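## Task

Sort the items: every nut and bolt goes into the bin labeled B and every stationery item into the bin labeled R, while all other objects stay on the table. No item may stick out over any bin wall, and both bins must end up resting flat on the table. Anything that stays put only because the robot is holding it does not count. Finish by opening the grippers and pulling the arms away.

## Robot and tools

Robot: two five-joint arms, left_arm and right_arm, each ending in a parallel gripper. Joint order from base outward: waist, shoulder, elbow, wrist pitch, wrist roll. Ranges (rad): waist -6.283 to 6.283, shoulder -2.059 to 2.094, elbow -3.927 to 0.192, wrist pitch -1.693 to 3.142, wrist roll -6.283 to 6.283. The waist turns the arm about its base axis, the next three bend it within one vertical plane containing that axis, and the roll spins the gripper. Consequently a gripper can only point within the plane through its waist axis and its current position, never sideways out of it. Elbows cannot fully straighten.

Frame: a single scene frame for everything. Origin on the tabletop midway between the arms, +z up, +x forward over the table, left_arm on the +y side. The arm names do not correspond to image sides. Reported hand positions may be slightly wrong, more so at long reach.

Gripper: fingers extend along the gripper's +z axis and close along its y axis. end_effector_position is the point between the pads when closed, roughly 2 cm short of the fingertips; closing pushes the tips about 10 mm further along +z. Opening is a number from -1 (closed) to +1 (fully open, 0.084 m).

Row format (used by every moving call): 16 numbers in one flat list covering both arms, always all 16 even if one arm stays still: left x, y, z, qw, qx, qy, qz, opening, then right x, y, z, qw, qx, qy, qz, opening. x, y, z are an absolute target position in metres in the scene frame; the quaternion is an absolute target orientation, w first. Both are poses, not offsets. Each control step, the controller clips the commanded pose to within 70 mm and 16 degrees of the measured gripper pose, so distant targets take several steps and may end short or rotated.

Tools:
- execute_actions(actions): a list of actions; each action is a list of 1 to 15 rows, one row per 1/30 s step, the last row repeated to fill 15 steps. An empty list just reports state and images. A target more than 0.6 m from the gripper's current position along any of its own axes gets the action refused for both arms; if the first action fails this against the latest state, or any action is malformed, nothing runs.
- move(target, speed, blocking): target is one 16-number row as above. The gripper travels a straight line toward it; both arms finish together, over 0.5 to 10 s (cut off at 10 s). speed in m/s, 0.002 to 0.5, default 0.25; turning capped at twice that in rad/s. Openings are applied at the start. Paths do not avoid obstacles or the other arm, and the hand may lag, drift, or overshoot speed, especially near full reach. Tilted grippers on straight paths often end held or off_target. blocking=false returns after 0.5 s while motion continues; then use wait or stop before sending new rows or moves.
- wait(seconds): 0 to 10; arms hold last command; returns early if a running move ends.
- stop(): brakes a running move; needs stopping distance; fingers keep moving.
- zoom_image(camera, region): camera is cam_head_left, cam_head_right, cam_left_wrist or cam_right_wrist; region [x0, y0, x1, y1] in pixels, top-left origin, at most 504x504. Images are 672x504.
- finished_scene(scene): ends the current scene (give its number) irreversibly and reports success; the next scene's task appears in its result. Replying without a tool call ends everything.

Results: a state line per arm with position, quaternion, and linear/angular velocity; grip_measured (finger opening, same scale as commands); joint positions and torques (torques include gravity and biases, so nonzero in free air); Hand target lines (where the controller is currently driving each gripper); camera calibration updates; and step readings for execute_actions (HELD marks steps where that arm's command was held back). A move adds a move: line with its ending (done, off_target, moving, held, fault) and limits (paced = pose was clipped; held = some steps were blocked, after which the arm can surge), plus distance to target per arm. An ending naming one arm means the other finished normally. pose unreachable means the clearance check altered or blocked that arm's command.

Holding: command an opening clearly below grip_measured; lower squeezes harder, up to about 24 N per pad for objects up to about 6 cm. Fast closing can overshoot force. Echoing grip_measured gives only a light grip. To keep an arm still, resend its exact last reported position and quaternion with the desired opening.

Cautions: do not drop objects, slam, or push hard; faster contacts and targets deeper past contact press harder. Nothing may leave the table. Keep the arms from striking each other. Joint load limits (N m): waist 44.5, shoulder 44.5, elbow 26.7, wrist pitch 17.8, wrist roll 17.8, counting held weight; exceeding one causes a torque fault (arm backs off, freezes 10 s, rest of call skipped). Long holding heats motors: MOTOR HOT warns at 65 °C, at 80 °C the arm brakes (OVER-TEMPERATURE FAULT). Brief external tugs on held parts or pushes on loose ones may occur. The sim runs while you think, with the robot holding your last command. Fast, smooth, low-effort motion is preferred.

Each tool is called as name(argument=value, ...) on one line, values as JSON.

## Session

execute_actions(actions=[])

Scene clock: 0.00 s.
left_arm: end_effector_position=(+0.1721, +0.1597, +0.3353) grip_measured=+1.00 end_effector_quat_wxyz=(-0.160, +0.976, +0.116, -0.089) end_effector_velocity=(-0.000, -0.000, -0.000) end_effector_angular_velocity=(+0.002, +0.001, -0.001) | right_arm: end_effector_position=(+0.4525, -0.6271, +0.3600) grip_measured=+1.00 end_effector_quat_wxyz=(-0.020, +0.758, -0.629, +0.169) end_effector_velocity=(+0.000, +0.000, -0.000) end_effector_angular_velocity=(+0.000, +0.000, +0.001)
Joint positions: left_arm=[-1.152 -0.266 -1.201  1.836 -1.183  0.084] | right_arm=[-0.567 -0.001 -1.403  1.062  0.809  0.084]
Joint velocities: left_arm=[-0.001  0.002 -0.     0.001  0.     0.   ] | right_arm=[ 0.001 -0.     0.     0.     0.    -0.   ]
Joint torques (N m, as the arm reports them, + toward a larger angle): no reading
Motor temperatures (°C, as the motors report them): left_arm=[32 33 33 32 31] | right_arm=[32 30 33 32 31]
Hand target (left_arm): +0.172, +0.160, +0.335; -0.160, +0.976, +0.116, -0.089
Hand target (right_arm): +0.452, -0.627, +0.360; -0.020, +0.758, -0.629, +0.169

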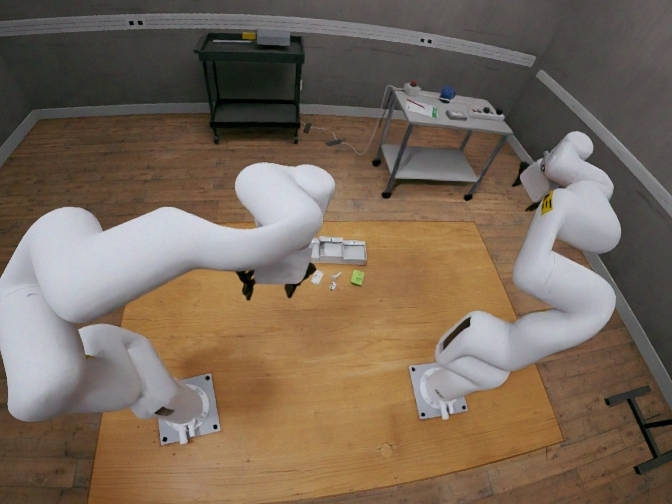

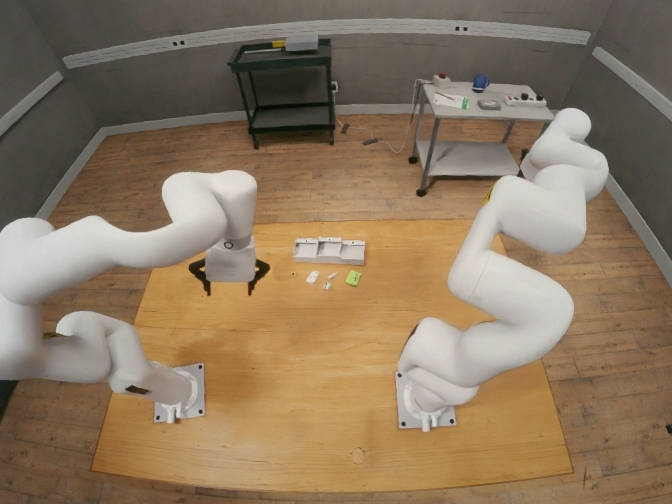

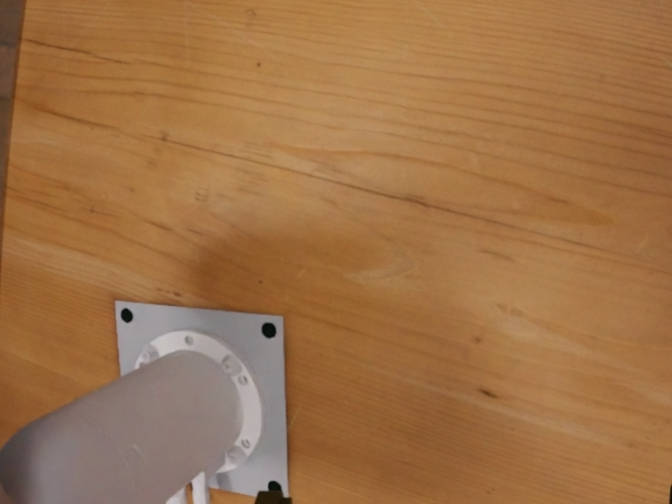

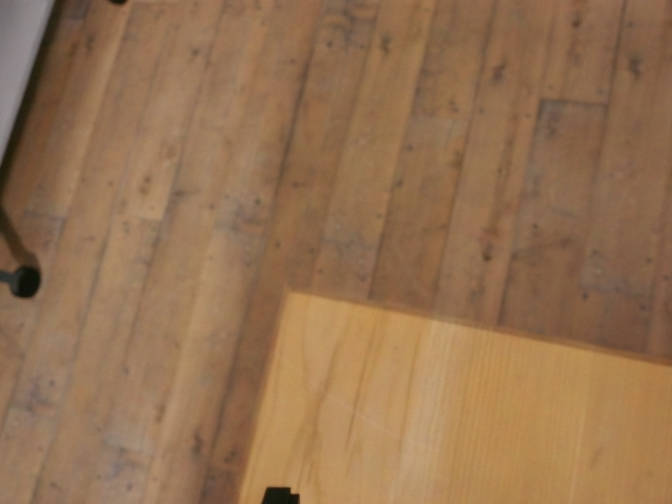

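zoom_image(camera="cam_head_right", region=[270, 220, 390, 310])

zoom_image(camera="cam_head_left", region=[280, 220, 400, 310])

Region (270, 220, 390, 310) of cam_head_right's 672x504 image, scaled by 4.200, with more detail than that image has; it fills the top 378 rows of this view, and the rest is white.

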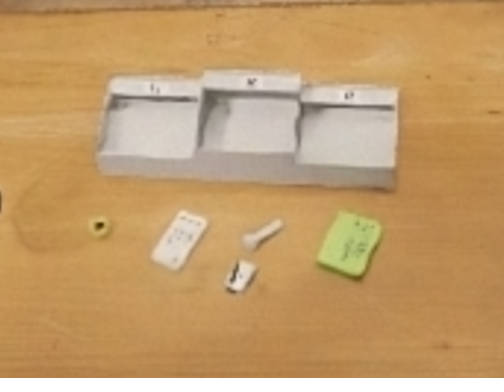

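Region (280, 220, 400, 310) of cam_head_left's 672x504 image, scaled by 4.200, with more detail than that image has; it fills the top 378 rows of this view, and the rest is white.

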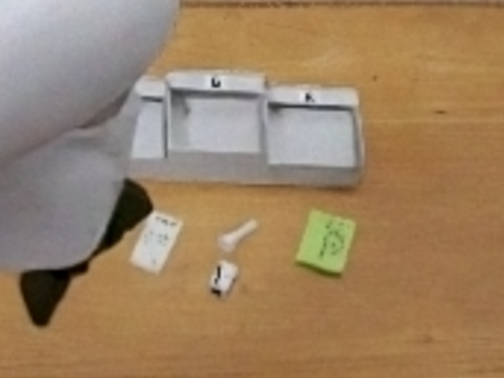

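move(target=[0.38,0.04,0.25,0,1,0,0,1, 0.4525,-0.6271,0.36,-0.020,0.758,-0.629,0.169,1], speed=0.4)

Scene clock: 2.63 s.
left_arm: end_effector_position=(+0.3799, +0.0403, +0.2506) grip_measured=+1.00 end_effector_quat_wxyz=(+0.000, +1.000, +0.000, +0.000) end_effector_velocity=(+0.002, -0.002, -0.002) end_effector_angular_velocity=(+0.003, +0.003, +0.000) | right_arm: end_effector_position=(+0.4525, -0.6271, +0.3600) grip_measured=+1.00 end_effector_quat_wxyz=(-0.020, +0.758, -0.629, +0.169) end_effector_velocity=(+0.000, +0.000, +0.000) end_effector_angular_velocity=(-0.000, -0.000, +0.001)
Joint positions: left_arm=[-0.966  0.196 -1.448  1.252 -0.761  0.084] | right_arm=[-0.567 -0.001 -1.404  1.063  0.809  0.084]
Joint velocities: left_arm=[ 0.     0.014 -0.013  0.003 -0.    -0.   ] | right_arm=[ 0.001  0.    -0.001 -0.     0.     0.   ]
Joint torques (N m, as the arm reports them, + toward a larger angle): left_arm=[  0.52 -20.23 -11.36  -2.21  -0.23] | right_arm=[  1.77 -17.99 -10.46  -1.86   0.3 ]
Motor temperatures (°C, as the motors report them): left_arm=[32 33 33 32 31] | right_arm=[32 30 33 32 31]
Hand target (left_arm): +0.380, +0.040, +0.250; -0.000, +1.000, +0.000, -0.000
Hand target (right_arm): +0.453, -0.627, +0.360; -0.020, +0.758, -0.629, +0.169
Off the commanded pose (left_arm): 0.001 m, 0 deg.
Off the commanded pose (right_arm): 0.000 m, 0 deg.
move: done; limits=paced
camera_calibration (this result's frames):
cam_left_wrist: T_world_to_cam=[[-0.0107823, -0.999436, -0.0318066, 0.0859739], [-0.999775, 0.010194, 0.0186015, 0.432572], [-0.0182668, 0.032, -0.999321, 0.388982], [0, 0, 0, 1]] pos_world=[0.440507, 0.0690683, 0.383406]
cam_right_wrist: T_world_to_cam=[[-0.937795, -0.225441, -0.26404, 0.41523], [-0.167624, 0.959995, -0.224303, 0.827073], [0.304044, -0.16609, -0.938068, 0.228221], [0, 0, 0, 1]] pos_world=[0.458649, -0.662471, 0.509239]

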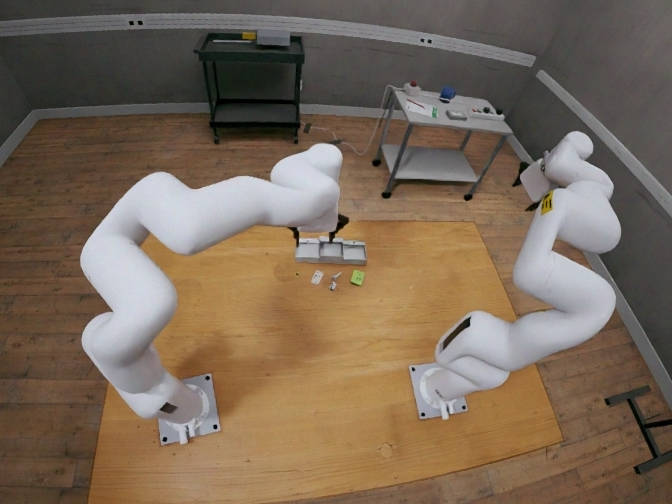

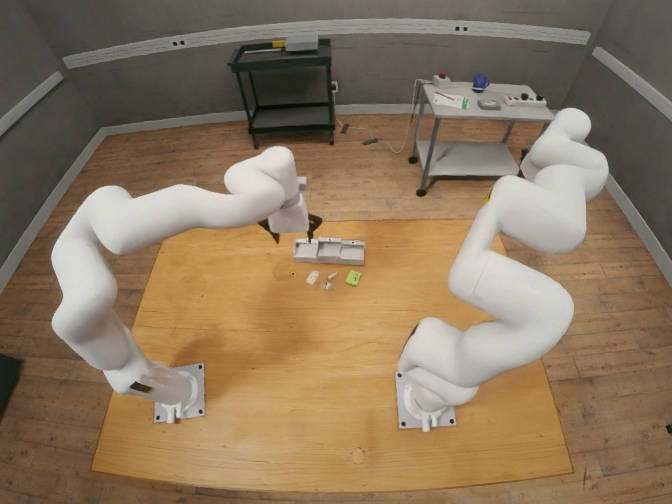

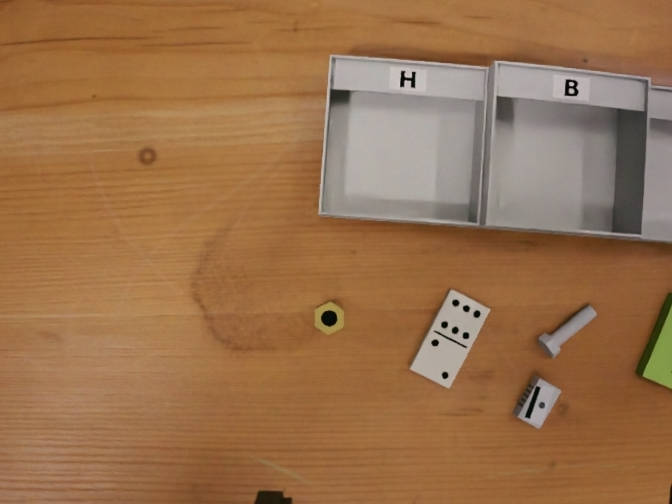

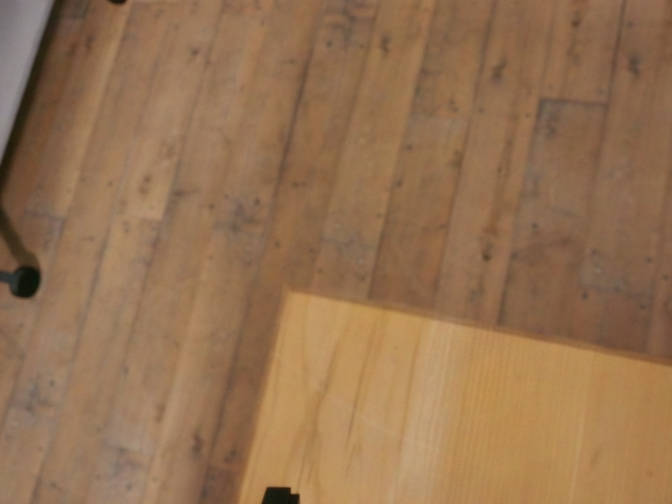

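move(target=[0.38,-0.09,0.25,0,1,0,0,1, 0.4525,-0.6271,0.36,-0.020,0.758,-0.629,0.169,1], speed=0.4)

Scene clock: 4.13 s.
left_arm: end_effector_position=(+0.3800, -0.0897, +0.2502) grip_measured=+1.00 end_effector_quat_wxyz=(+0.001, +1.000, +0.000, +0.001) end_effector_velocity=(+0.001, -0.003, +0.001) end_effector_angular_velocity=(+0.014, +0.011, +0.001) | right_arm: end_effector_position=(+0.4525, -0.6271, +0.3600) grip_measured=+1.00 end_effector_quat_wxyz=(-0.020, +0.758, -0.629, +0.169) end_effector_velocity=(-0.000, -0.000, +0.000) end_effector_angular_velocity=(-0.000, -0.000, -0.001)
Joint positions: left_arm=[-1.116  0.593 -2.023  1.426 -0.911  0.084] | right_arm=[-0.567 -0.001 -1.404  1.063  0.809  0.084]
Joint velocities: left_arm=[-0.001  0.039 -0.07   0.048 -0.001 -0.   ] | right_arm=[-0.001 -0.001  0.     0.    -0.     0.   ]
Joint torques (N m, as the arm reports them, + toward a larger angle): left_arm=[  0.37 -26.62 -11.07  -2.12  -0.18] | right_arm=[  1.76 -17.96 -10.75  -1.98   0.41]
Motor temperatures (°C, as the motors report them): left_arm=[32 33 34 32 31] | right_arm=[32 30 33 32 31]
Hand target (left_arm): +0.380, -0.090, +0.250; +0.000, +1.000, -0.000, +0.000
Hand target (right_arm): +0.453, -0.627, +0.360; -0.020, +0.758, -0.629, +0.169
Off the commanded pose (left_arm): 0.000 m, 0 deg.
Off the commanded pose (right_arm): 0.000 m, 0 deg.
move: done; limits=paced
camera_calibration (this result's frames):
cam_left_wrist: T_world_to_cam=[[-0.0108558, -0.999496, -0.0298252, -0.0444079], [-0.9998, 0.0103485, 0.0171111, 0.434354], [-0.0167938, 0.030005, -0.999409, 0.391976], [0, 0, 0, 1]] pos_world=[0.440367, -0.0606417, 0.382987]
cam_right_wrist: T_world_to_cam=[[-0.937795, -0.225441, -0.26404, 0.415231], [-0.167624, 0.959995, -0.224302, 0.827074], [0.304044, -0.16609, -0.938068, 0.228221], [0, 0, 0, 1]] pos_world=[0.458649, -0.662471, 0.509239]

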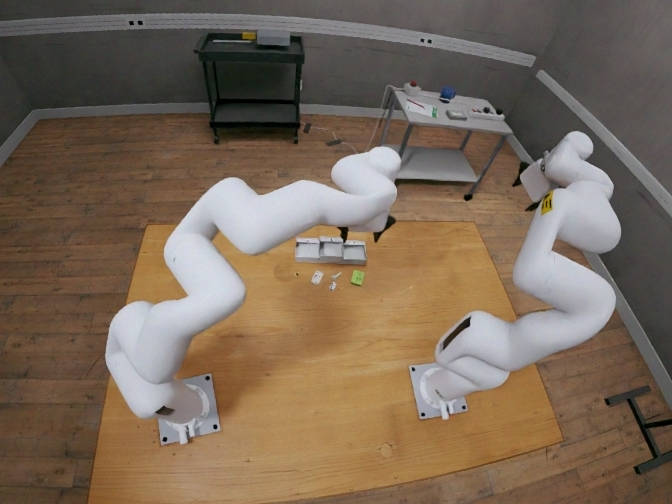

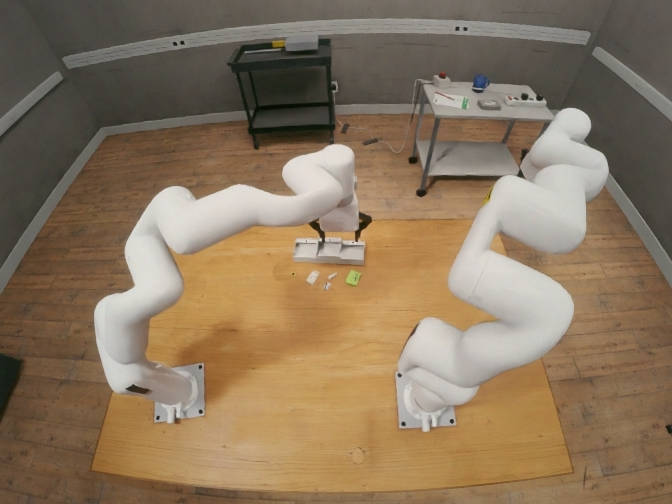

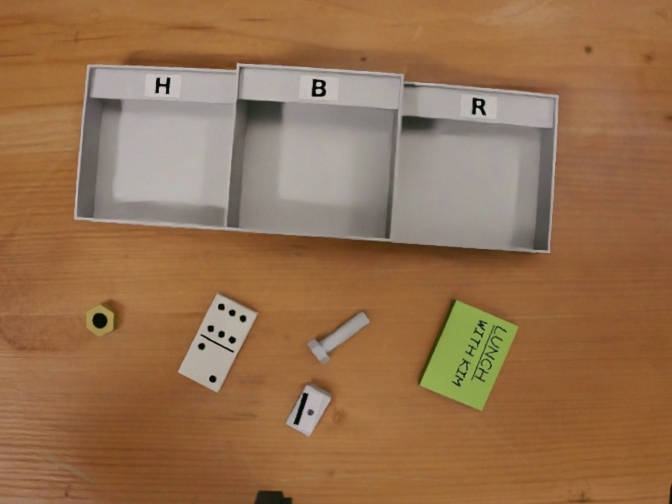

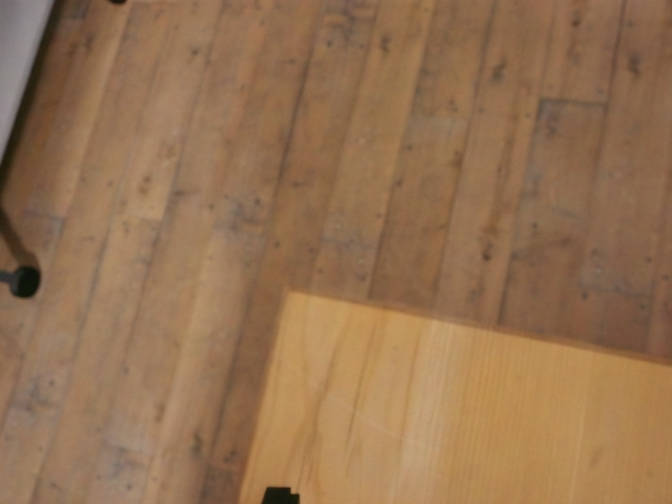

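move(target=[0.397,0.085,0.12,0,1,0,0,1, 0.377,-0.122,0.12,0,0.9787,-0.2054,0,1], speed=0.4)

Scene clock: 8.07 s.
left_arm: end_effector_position=(+0.3970, +0.0850, +0.1198) grip_measured=+1.00 end_effector_quat_wxyz=(+0.000, +1.000, -0.000, +0.000) end_effector_velocity=(+0.001, +0.000, +0.001) end_effector_angular_velocity=(-0.002, -0.002, +0.002) | right_arm: end_effector_position=(+0.3771, -0.1219, +0.1203) grip_measured=+1.00 end_effector_quat_wxyz=(+0.000, +0.979, -0.206, -0.001) end_effector_velocity=(+0.001, +0.002, -0.002) end_effector_angular_velocity=(-0.001, +0.002, +0.001)
Joint positions: left_arm=[-0.88   0.266 -1.153  0.887 -0.675  0.084] | right_arm=[ 0.479  0.035 -0.853  0.82   0.884  0.084]
Joint velocities: left_arm=[ 0.002 -0.002  0.    -0.001  0.     0.   ] | right_arm=[ 0.004  0.01  -0.007 -0.001  0.003  0.   ]
Joint torques (N m, as the arm reports them, + toward a larger angle): left_arm=[  0.55 -20.18 -10.54  -2.22  -0.28] | right_arm=[  1.92 -16.81  -8.82  -1.3    0.28]
Motor temperatures (°C, as the motors report them): left_arm=[32 33 34 32 31] | right_arm=[32 30 34 32 31]
Hand target (left_arm): +0.397, +0.085, +0.120; +0.000, +1.000, +0.000, +0.000
Hand target (right_arm): +0.377, -0.122, +0.120; +0.001, +0.979, -0.205, -0.001
Off the commanded pose (left_arm): 0.000 m, 0 deg.
Off the commanded pose (right_arm): 0.000 m, 0 deg.
move: done; limits=paced
camera_calibration (this result's frames):
cam_left_wrist: T_world_to_cam=[[-0.0110003, -0.999425, -0.032064, 0.126737], [-0.999768, 0.0103987, 0.0188704, 0.451501], [-0.0185262, 0.0322641, -0.999308, 0.257242], [0, 0, 0, 1]] pos_world=[0.457556, 0.11367, 0.252608]
cam_right_wrist: T_world_to_cam=[[-0.3893, -0.920774, -0.0249091, 0.0747111], [-0.92111, 0.389109, 0.0122747, 0.461784], [-0.00160985, 0.0277226, -0.999614, 0.2565], [0, 0, 0, 1]] pos_world=[0.454852, -0.118003, 0.252594]

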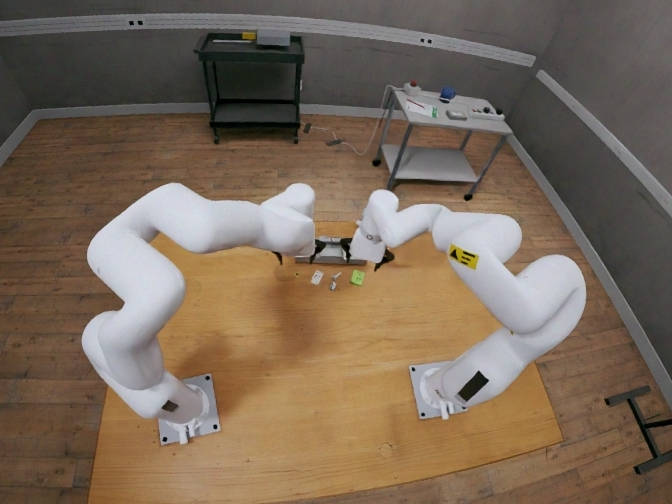

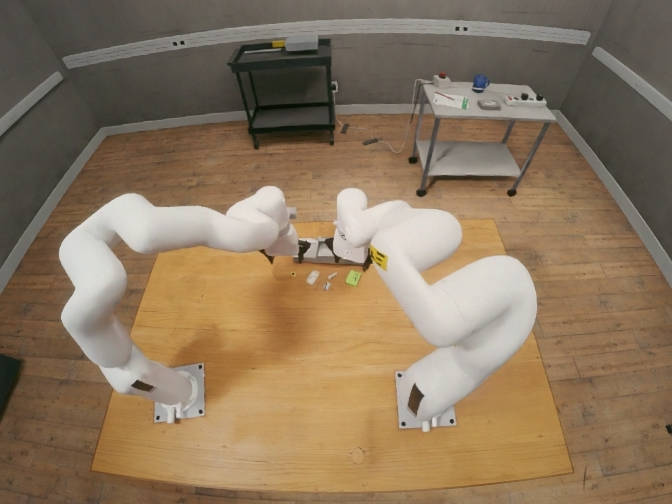

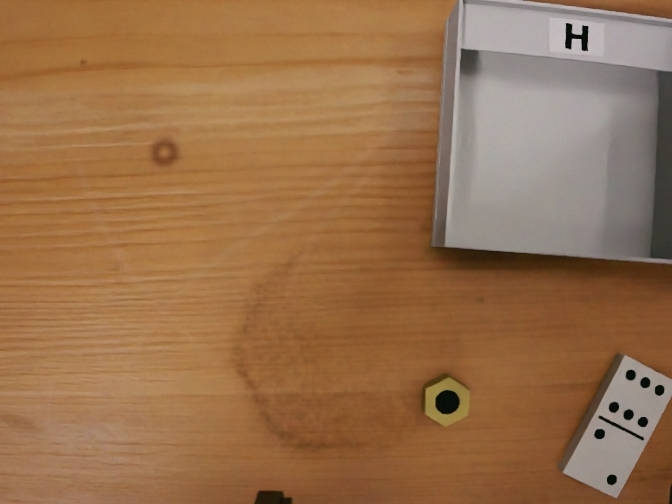

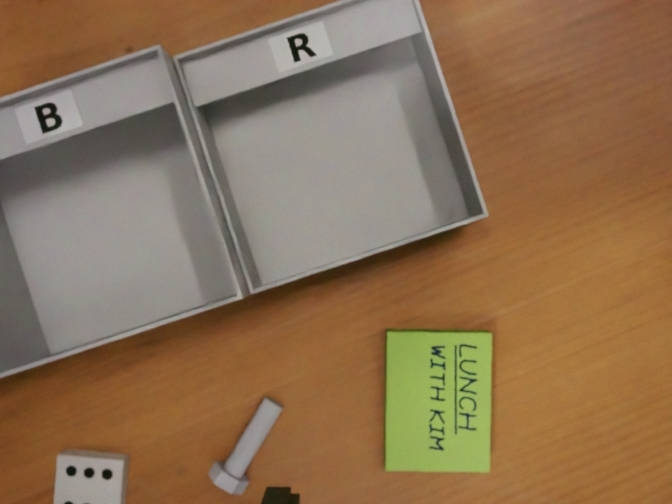

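move(target=[0.402,0.082,0.05,0,1,0,0,-0.1, 0.382,-0.124,0.05,0,0.9787,-0.2054,0,0.4], speed=0.2)

Scene clock: 10.30 s.
left_arm: end_effector_position=(+0.4021, +0.0819, +0.0504) grip_measured=-0.11 end_effector_quat_wxyz=(+0.000, +1.000, -0.000, +0.000) end_effector_velocity=(+0.000, -0.001, -0.002) end_effector_angular_velocity=(-0.000, -0.000, -0.000) | right_arm: end_effector_position=(+0.3820, -0.1240, +0.0503) grip_measured=+0.39 end_effector_quat_wxyz=(-0.000, +0.979, -0.205, +0.000) end_effector_velocity=(+0.000, -0.000, -0.003) end_effector_angular_velocity=(-0.001, +0.002, -0.000)
Joint positions: left_arm=[-0.879  0.407 -1.131  0.724 -0.674  0.039] | right_arm=[ 0.47   0.195 -0.814  0.619  0.875  0.061]
Joint velocities: left_arm=[-0.     0.006 -0.002 -0.004  0.    -0.   ] | right_arm=[-0.     0.009 -0.001 -0.006 -0.    -0.   ]
Joint torques (N m, as the arm reports them, + toward a larger angle): left_arm=[  0.28 -21.61  -9.62  -2.19  -0.18] | right_arm=[  1.3  -17.37  -8.1   -1.28   0.45]
Motor temperatures (°C, as the motors report them): left_arm=[32 33 34 32 31] | right_arm=[32 30 34 32 31]
Hand target (left_arm): +0.402, +0.082, +0.050; +0.000, +1.000, +0.000, -0.000
Hand target (right_arm): +0.382, -0.124, +0.050; +0.000, +0.979, -0.205, +0.000
Off the commanded pose (left_arm): 0.000 m, 0 deg.
Off the commanded pose (right_arm): 0.000 m, 0 deg.
move: done
camera_calibration (this result's frames):
cam_left_wrist: T_world_to_cam=[[-0.0109867, -0.999432, -0.0318436, 0.121533], [-0.999773, 0.0103982, 0.0185878, 0.457999], [-0.0182462, 0.0320406, -0.99932, 0.187972], [0, 0, 0, 1]] pos_world=[0.46266, 0.110679, 0.183201]
cam_right_wrist: T_world_to_cam=[[-0.388914, -0.920898, -0.0263165, 0.0729064], [-0.921274, 0.388756, 0.0110821, 0.468039], [0.0000252373, 0.0285547, -0.999592, 0.186027], [0, 0, 0, 1]] pos_world=[0.459542, -0.120126, 0.182683]

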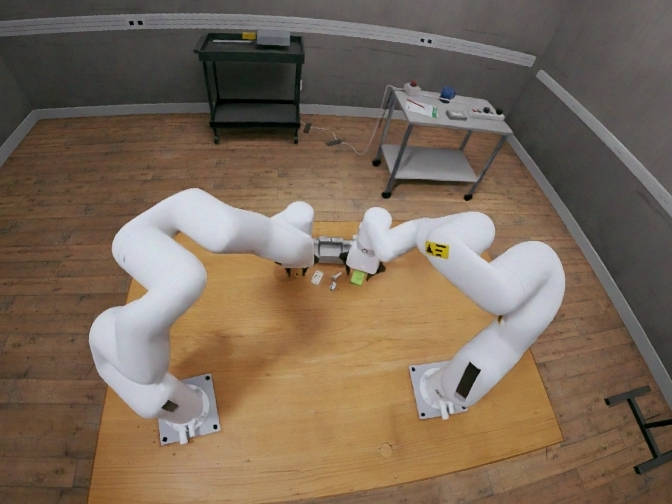

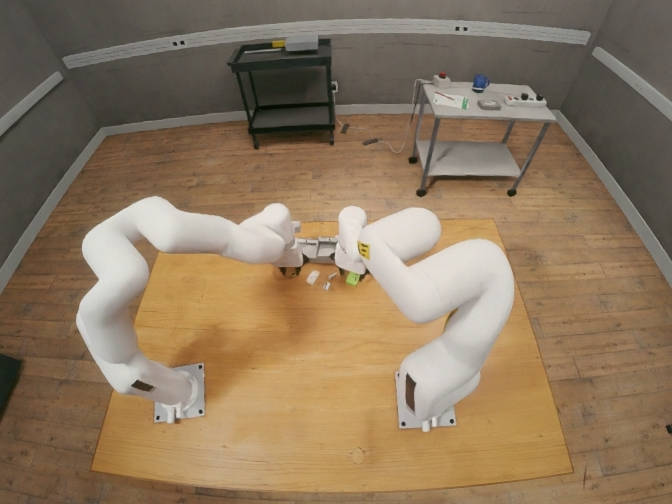

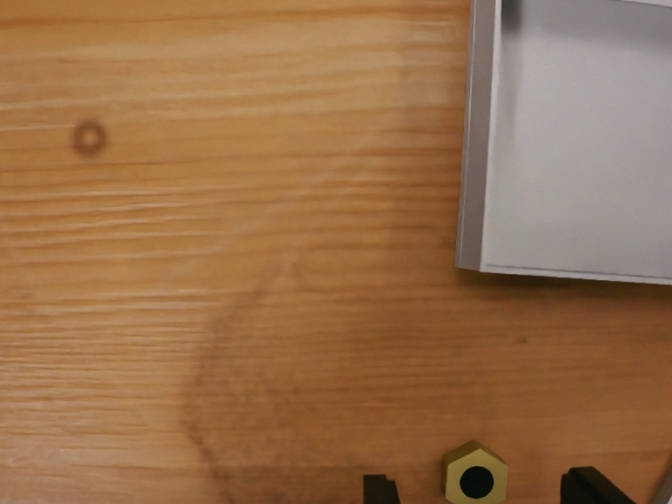

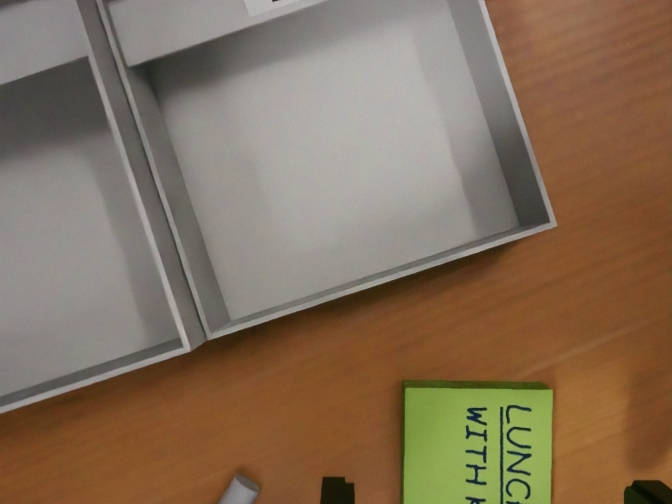

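zoom_image(camera="cam_head_left", region=[270, 240, 400, 310])

zoom_image(camera="cam_left_wrist", region=[340, 400, 672, 504])

Region (270, 240, 400, 310) of cam_head_left's 672x504 image, scaled by 3.877, with more detail than that image has; it fills the top 271 rows of this view, and the rest is white.

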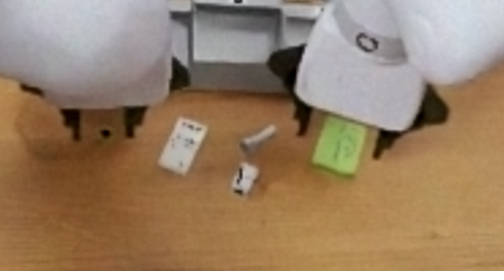

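Region (340, 400, 672, 504) of cam_left_wrist's 672x504 image, scaled by 1.518, with more detail than that image has; it fills the top 158 rows of this view, and the rest is white.

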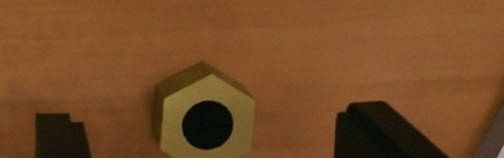

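move(target=[0.402,0.081,0.024,0,1,0,0,-0.1, 0.382,-0.124,0.024,0,0.9787,-0.2054,0,0.4], speed=0.05)

Scene clock: 11.67 s.
left_arm: end_effector_position=(+0.4021, +0.0810, +0.0244) grip_measured=-0.11 end_effector_quat_wxyz=(+0.000, +1.000, +0.000, +0.000) end_effector_velocity=(-0.000, +0.000, -0.003) end_effector_angular_velocity=(+0.001, +0.001, +0.000) | right_arm: end_effector_position=(+0.3820, -0.1240, +0.0243) grip_measured=+0.39 end_effector_quat_wxyz=(-0.000, +0.979, -0.205, +0.000) end_effector_velocity=(-0.001, -0.000, -0.003) end_effector_angular_velocity=(-0.001, +0.001, +0.000)
Joint positions: left_arm=[-0.88   0.463 -1.128  0.665 -0.675  0.039] | right_arm=[ 0.47   0.261 -0.808  0.547  0.875  0.061]
Joint velocities: left_arm=[-0.     0.008 -0.001 -0.005 -0.    -0.   ] | right_arm=[ 0.     0.007  0.002 -0.007 -0.    -0.   ]
Joint torques (N m, as the arm reports them, + toward a larger angle): left_arm=[  0.34 -21.53  -9.19  -2.15  -0.27] | right_arm=[  2.14 -17.86  -7.54  -1.19   0.13]
Motor temperatures (°C, as the motors report them): left_arm=[32 34 34 32 31] | right_arm=[32 30 34 32 31]
Hand target (left_arm): +0.402, +0.081, +0.024; +0.000, +1.000, -0.000, -0.000
Hand target (right_arm): +0.382, -0.124, +0.024; +0.000, +0.979, -0.205, +0.000
Off the commanded pose (left_arm): 0.000 m, 0 deg.
Off the commanded pose (right_arm): 0.000 m, 0 deg.
move: done
camera_calibration (this result's frames):
cam_left_wrist: T_world_to_cam=[[-0.0109866, -0.999429, -0.0319397, 0.119728], [-0.999771, 0.0103924, 0.0187117, 0.458472], [-0.0183691, 0.032138, -0.999315, 0.162034], [0, 0, 0, 1]] pos_world=[0.462659, 0.109687, 0.157168]
cam_right_wrist: T_world_to_cam=[[-0.388929, -0.920895, -0.0262037, 0.0722376], [-0.921268, 0.388768, 0.0111791, 0.46835], [-0.000107604, 0.0284885, -0.999594, 0.160128], [0, 0, 0, 1]] pos_world=[0.459589, -0.120118, 0.156721]

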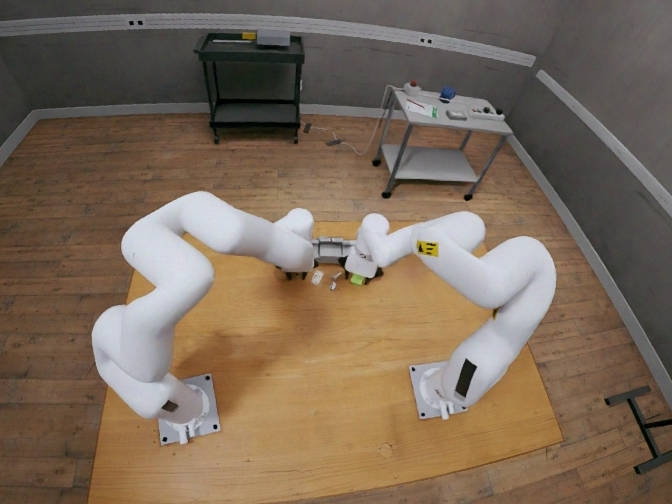

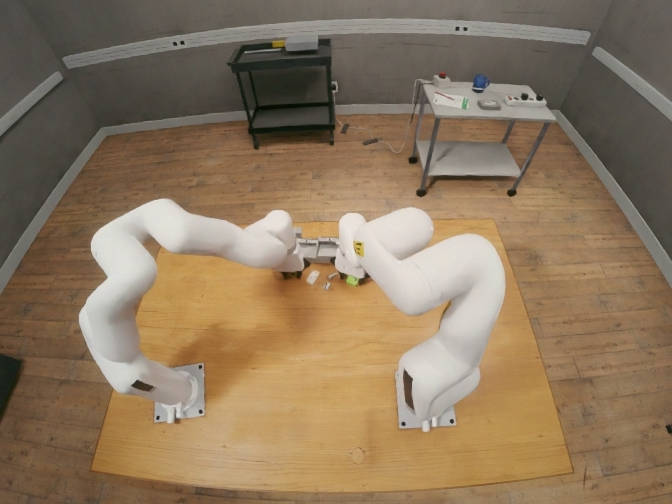

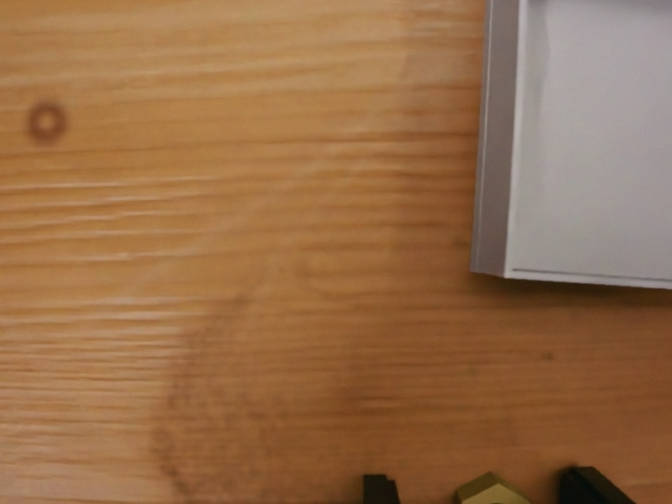

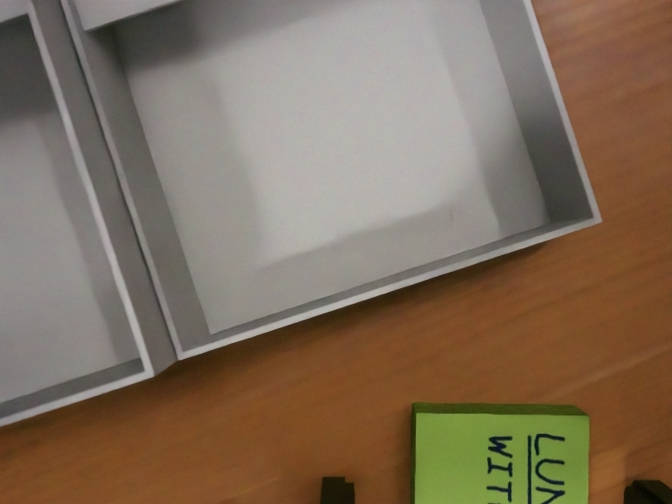

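move(target=[0.402,0.078,0.020,0,1,0,0,-0.1, 0.382,-0.124,0.019,0,0.9787,-0.2054,0,0.4], speed=0.03)

move(target=[0.402,0.078,0.020,0,1,0,0,-0.9, 0.382,-0.124,0.019,0,0.9787,-0.2054,0,-0.5], speed=0.03)

Scene clock: 12.67 s.
left_arm: end_effector_position=(+0.4028, +0.0778, +0.0217) grip_measured=-0.12 end_effector_quat_wxyz=(+0.001, +1.000, +0.000, +0.001) end_effector_velocity=(+0.000, -0.001, -0.001) end_effector_angular_velocity=(+0.001, +0.001, +0.001) | right_arm: end_effector_position=(+0.3820, -0.1240, +0.0194) grip_measured=+0.39 end_effector_quat_wxyz=(+0.000, +0.979, -0.205, -0.000) end_effector_velocity=(+0.001, +0.000, -0.003) end_effector_angular_velocity=(+0.000, -0.001, -0.001)
Joint positions: left_arm=[-0.884  0.475 -1.136  0.659 -0.679  0.039] | right_arm=[ 0.47   0.274 -0.808  0.534  0.875  0.061]
Joint velocities: left_arm=[-0.001  0.006 -0.005  0.    -0.002 -0.   ] | right_arm=[-0.     0.009 -0.001 -0.01   0.     0.   ]
Joint torques (N m, as the arm reports them, + toward a larger angle): left_arm=[ -0.41 -17.19  -7.94  -2.86  -0.42] | right_arm=[  2.03 -18.72  -7.89  -1.14   0.32]
Motor temperatures (°C, as the motors report them): left_arm=[32 34 34 32 31] | right_arm=[32 30 34 32 31]
Hand target (left_arm): +0.402, +0.078, +0.020; +0.000, +1.000, -0.000, -0.000
Hand target (right_arm): +0.382, -0.124, +0.019; +0.000, +0.979, -0.205, +0.000
Off the commanded pose (left_arm): 0.002 m, 0 deg.
Off the commanded pose (right_arm): 0.000 m, 0 deg.
move: done
camera_calibration (this result's frames):
cam_left_wrist: T_world_to_cam=[[-0.0106997, -0.999479, -0.0304486, 0.116369], [-0.999807, 0.0101907, 0.0168241, 0.459349], [-0.0165051, 0.0306227, -0.999395, 0.158819], [0, 0, 0, 1]] pos_world=[0.463126, 0.106763, 0.154538]
cam_right_wrist: T_world_to_cam=[[-0.388939, -0.920898, -0.0259459, 0.0720361], [-0.921263, 0.388772, 0.0114011, 0.468341], [-0.000412178, 0.0283373, -0.999598, 0.155278], [0, 0, 0, 1]] pos_world=[0.459547, -0.12014, 0.151745]

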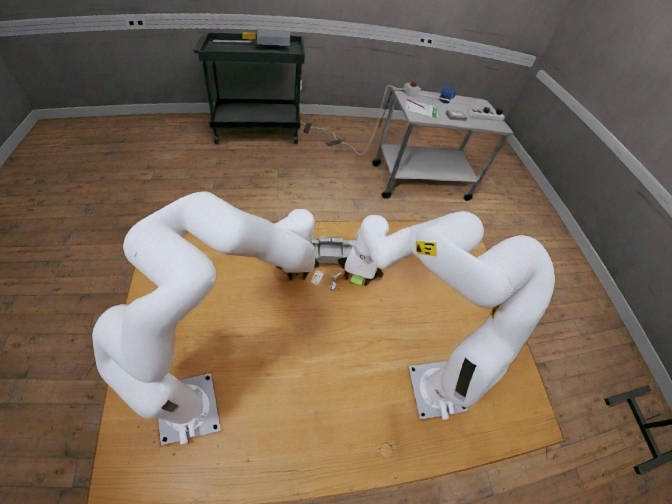

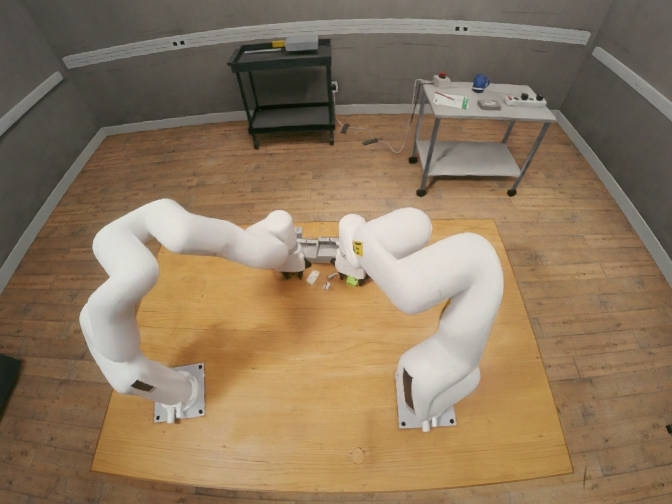

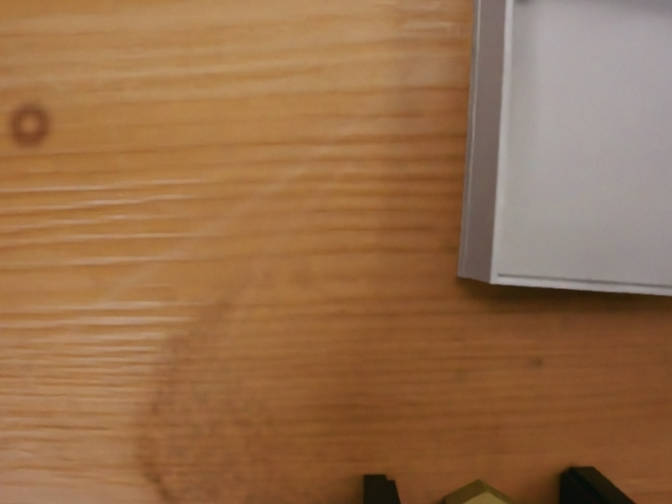

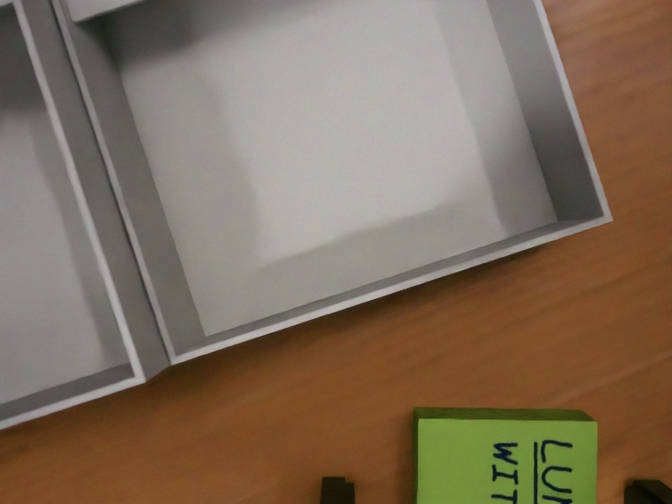

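Scene clock: 13.37 s.
left_arm: end_effector_position=(+0.4033, +0.0772, +0.0219) grip_measured=-0.66 end_effector_quat_wxyz=(+0.001, +1.000, +0.000, +0.002) end_effector_velocity=(+0.001, +0.001, -0.000) end_effector_angular_velocity=(+0.000, +0.000, +0.003) | right_arm: end_effector_position=(+0.3829, -0.1236, +0.0201) grip_measured=-0.15 end_effector_quat_wxyz=(-0.001, +0.979, -0.205, +0.001) end_effector_velocity=(-0.000, -0.000, -0.001) end_effector_angular_velocity=(-0.000, +0.001, -0.000)
Joint positions: left_arm=[-0.884  0.475 -1.138  0.658 -0.68   0.015] | right_arm=[ 0.47   0.274 -0.809  0.533  0.875  0.038]
Joint velocities: left_arm=[ 0.002  0.     0.001 -0.001 -0.001  0.   ] | right_arm=[-0.     0.002 -0.    -0.001  0.     0.   ]
Joint torques (N m, as the arm reports them, + toward a larger angle): left_arm=[-0.91 -8.58 -3.77 -0.8  -0.23] | right_arm=[ 2.85 -9.81 -4.48 -1.05  0.38]
Motor temperatures (°C, as the motors report them): left_arm=[32 34 34 32 31] | right_arm=[32 30 34 32 31]
Hand target (left_arm): +0.402, +0.078, +0.020; +0.000, +1.000, -0.000, -0.000
Hand target (right_arm): +0.382, -0.124, +0.019; +0.000, +0.979, -0.205, +0.000
Off the commanded pose (left_arm): 0.002 m, 0 deg.
Off the commanded pose (right_arm): 0.001 m, 0 deg.
move: done
camera_calibration (this result's frames):
cam_left_wrist: T_world_to_cam=[[-0.0105487, -0.999511, -0.0294497, 0.115736], [-0.999828, 0.0100936, 0.0155616, 0.459847], [-0.0152567, 0.0296088, -0.999445, 0.158675], [0, 0, 0, 1]] pos_world=[0.46341, 0.106339, 0.154839]
cam_right_wrist: T_world_to_cam=[[-0.388994, -0.920812, -0.0280827, 0.0728945], [-0.921238, 0.388882, 0.00956177, 0.469103], [0.00211627, 0.0295904, -0.99956, 0.155202], [0, 0, 0, 1]] pos_world=[0.460182, -0.119896, 0.152696]

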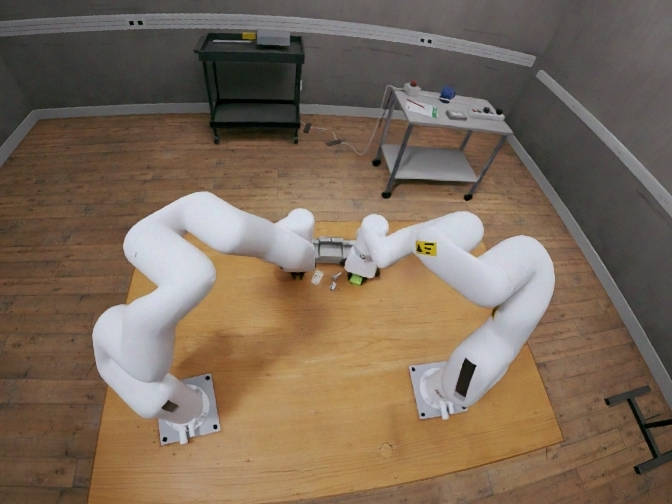

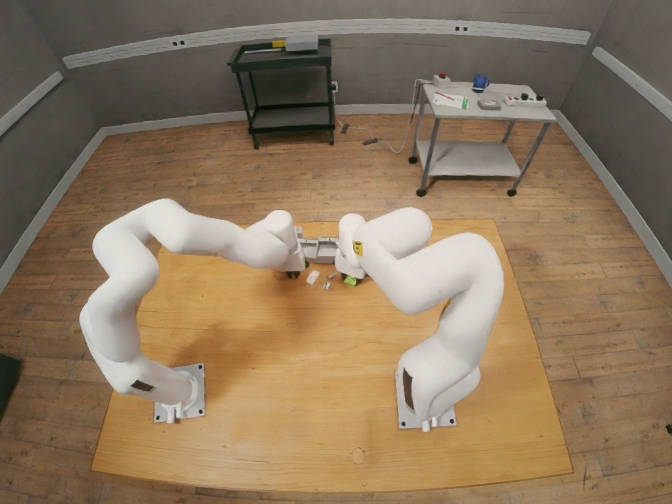

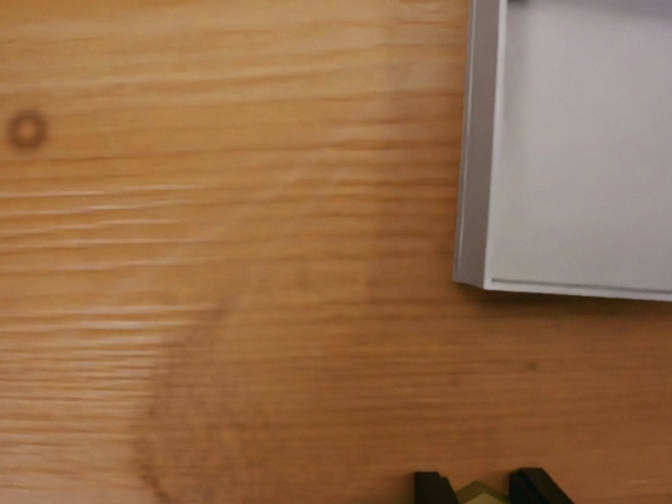

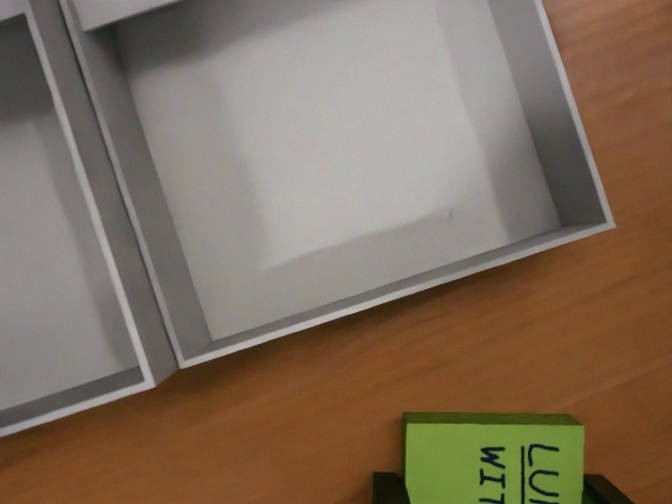

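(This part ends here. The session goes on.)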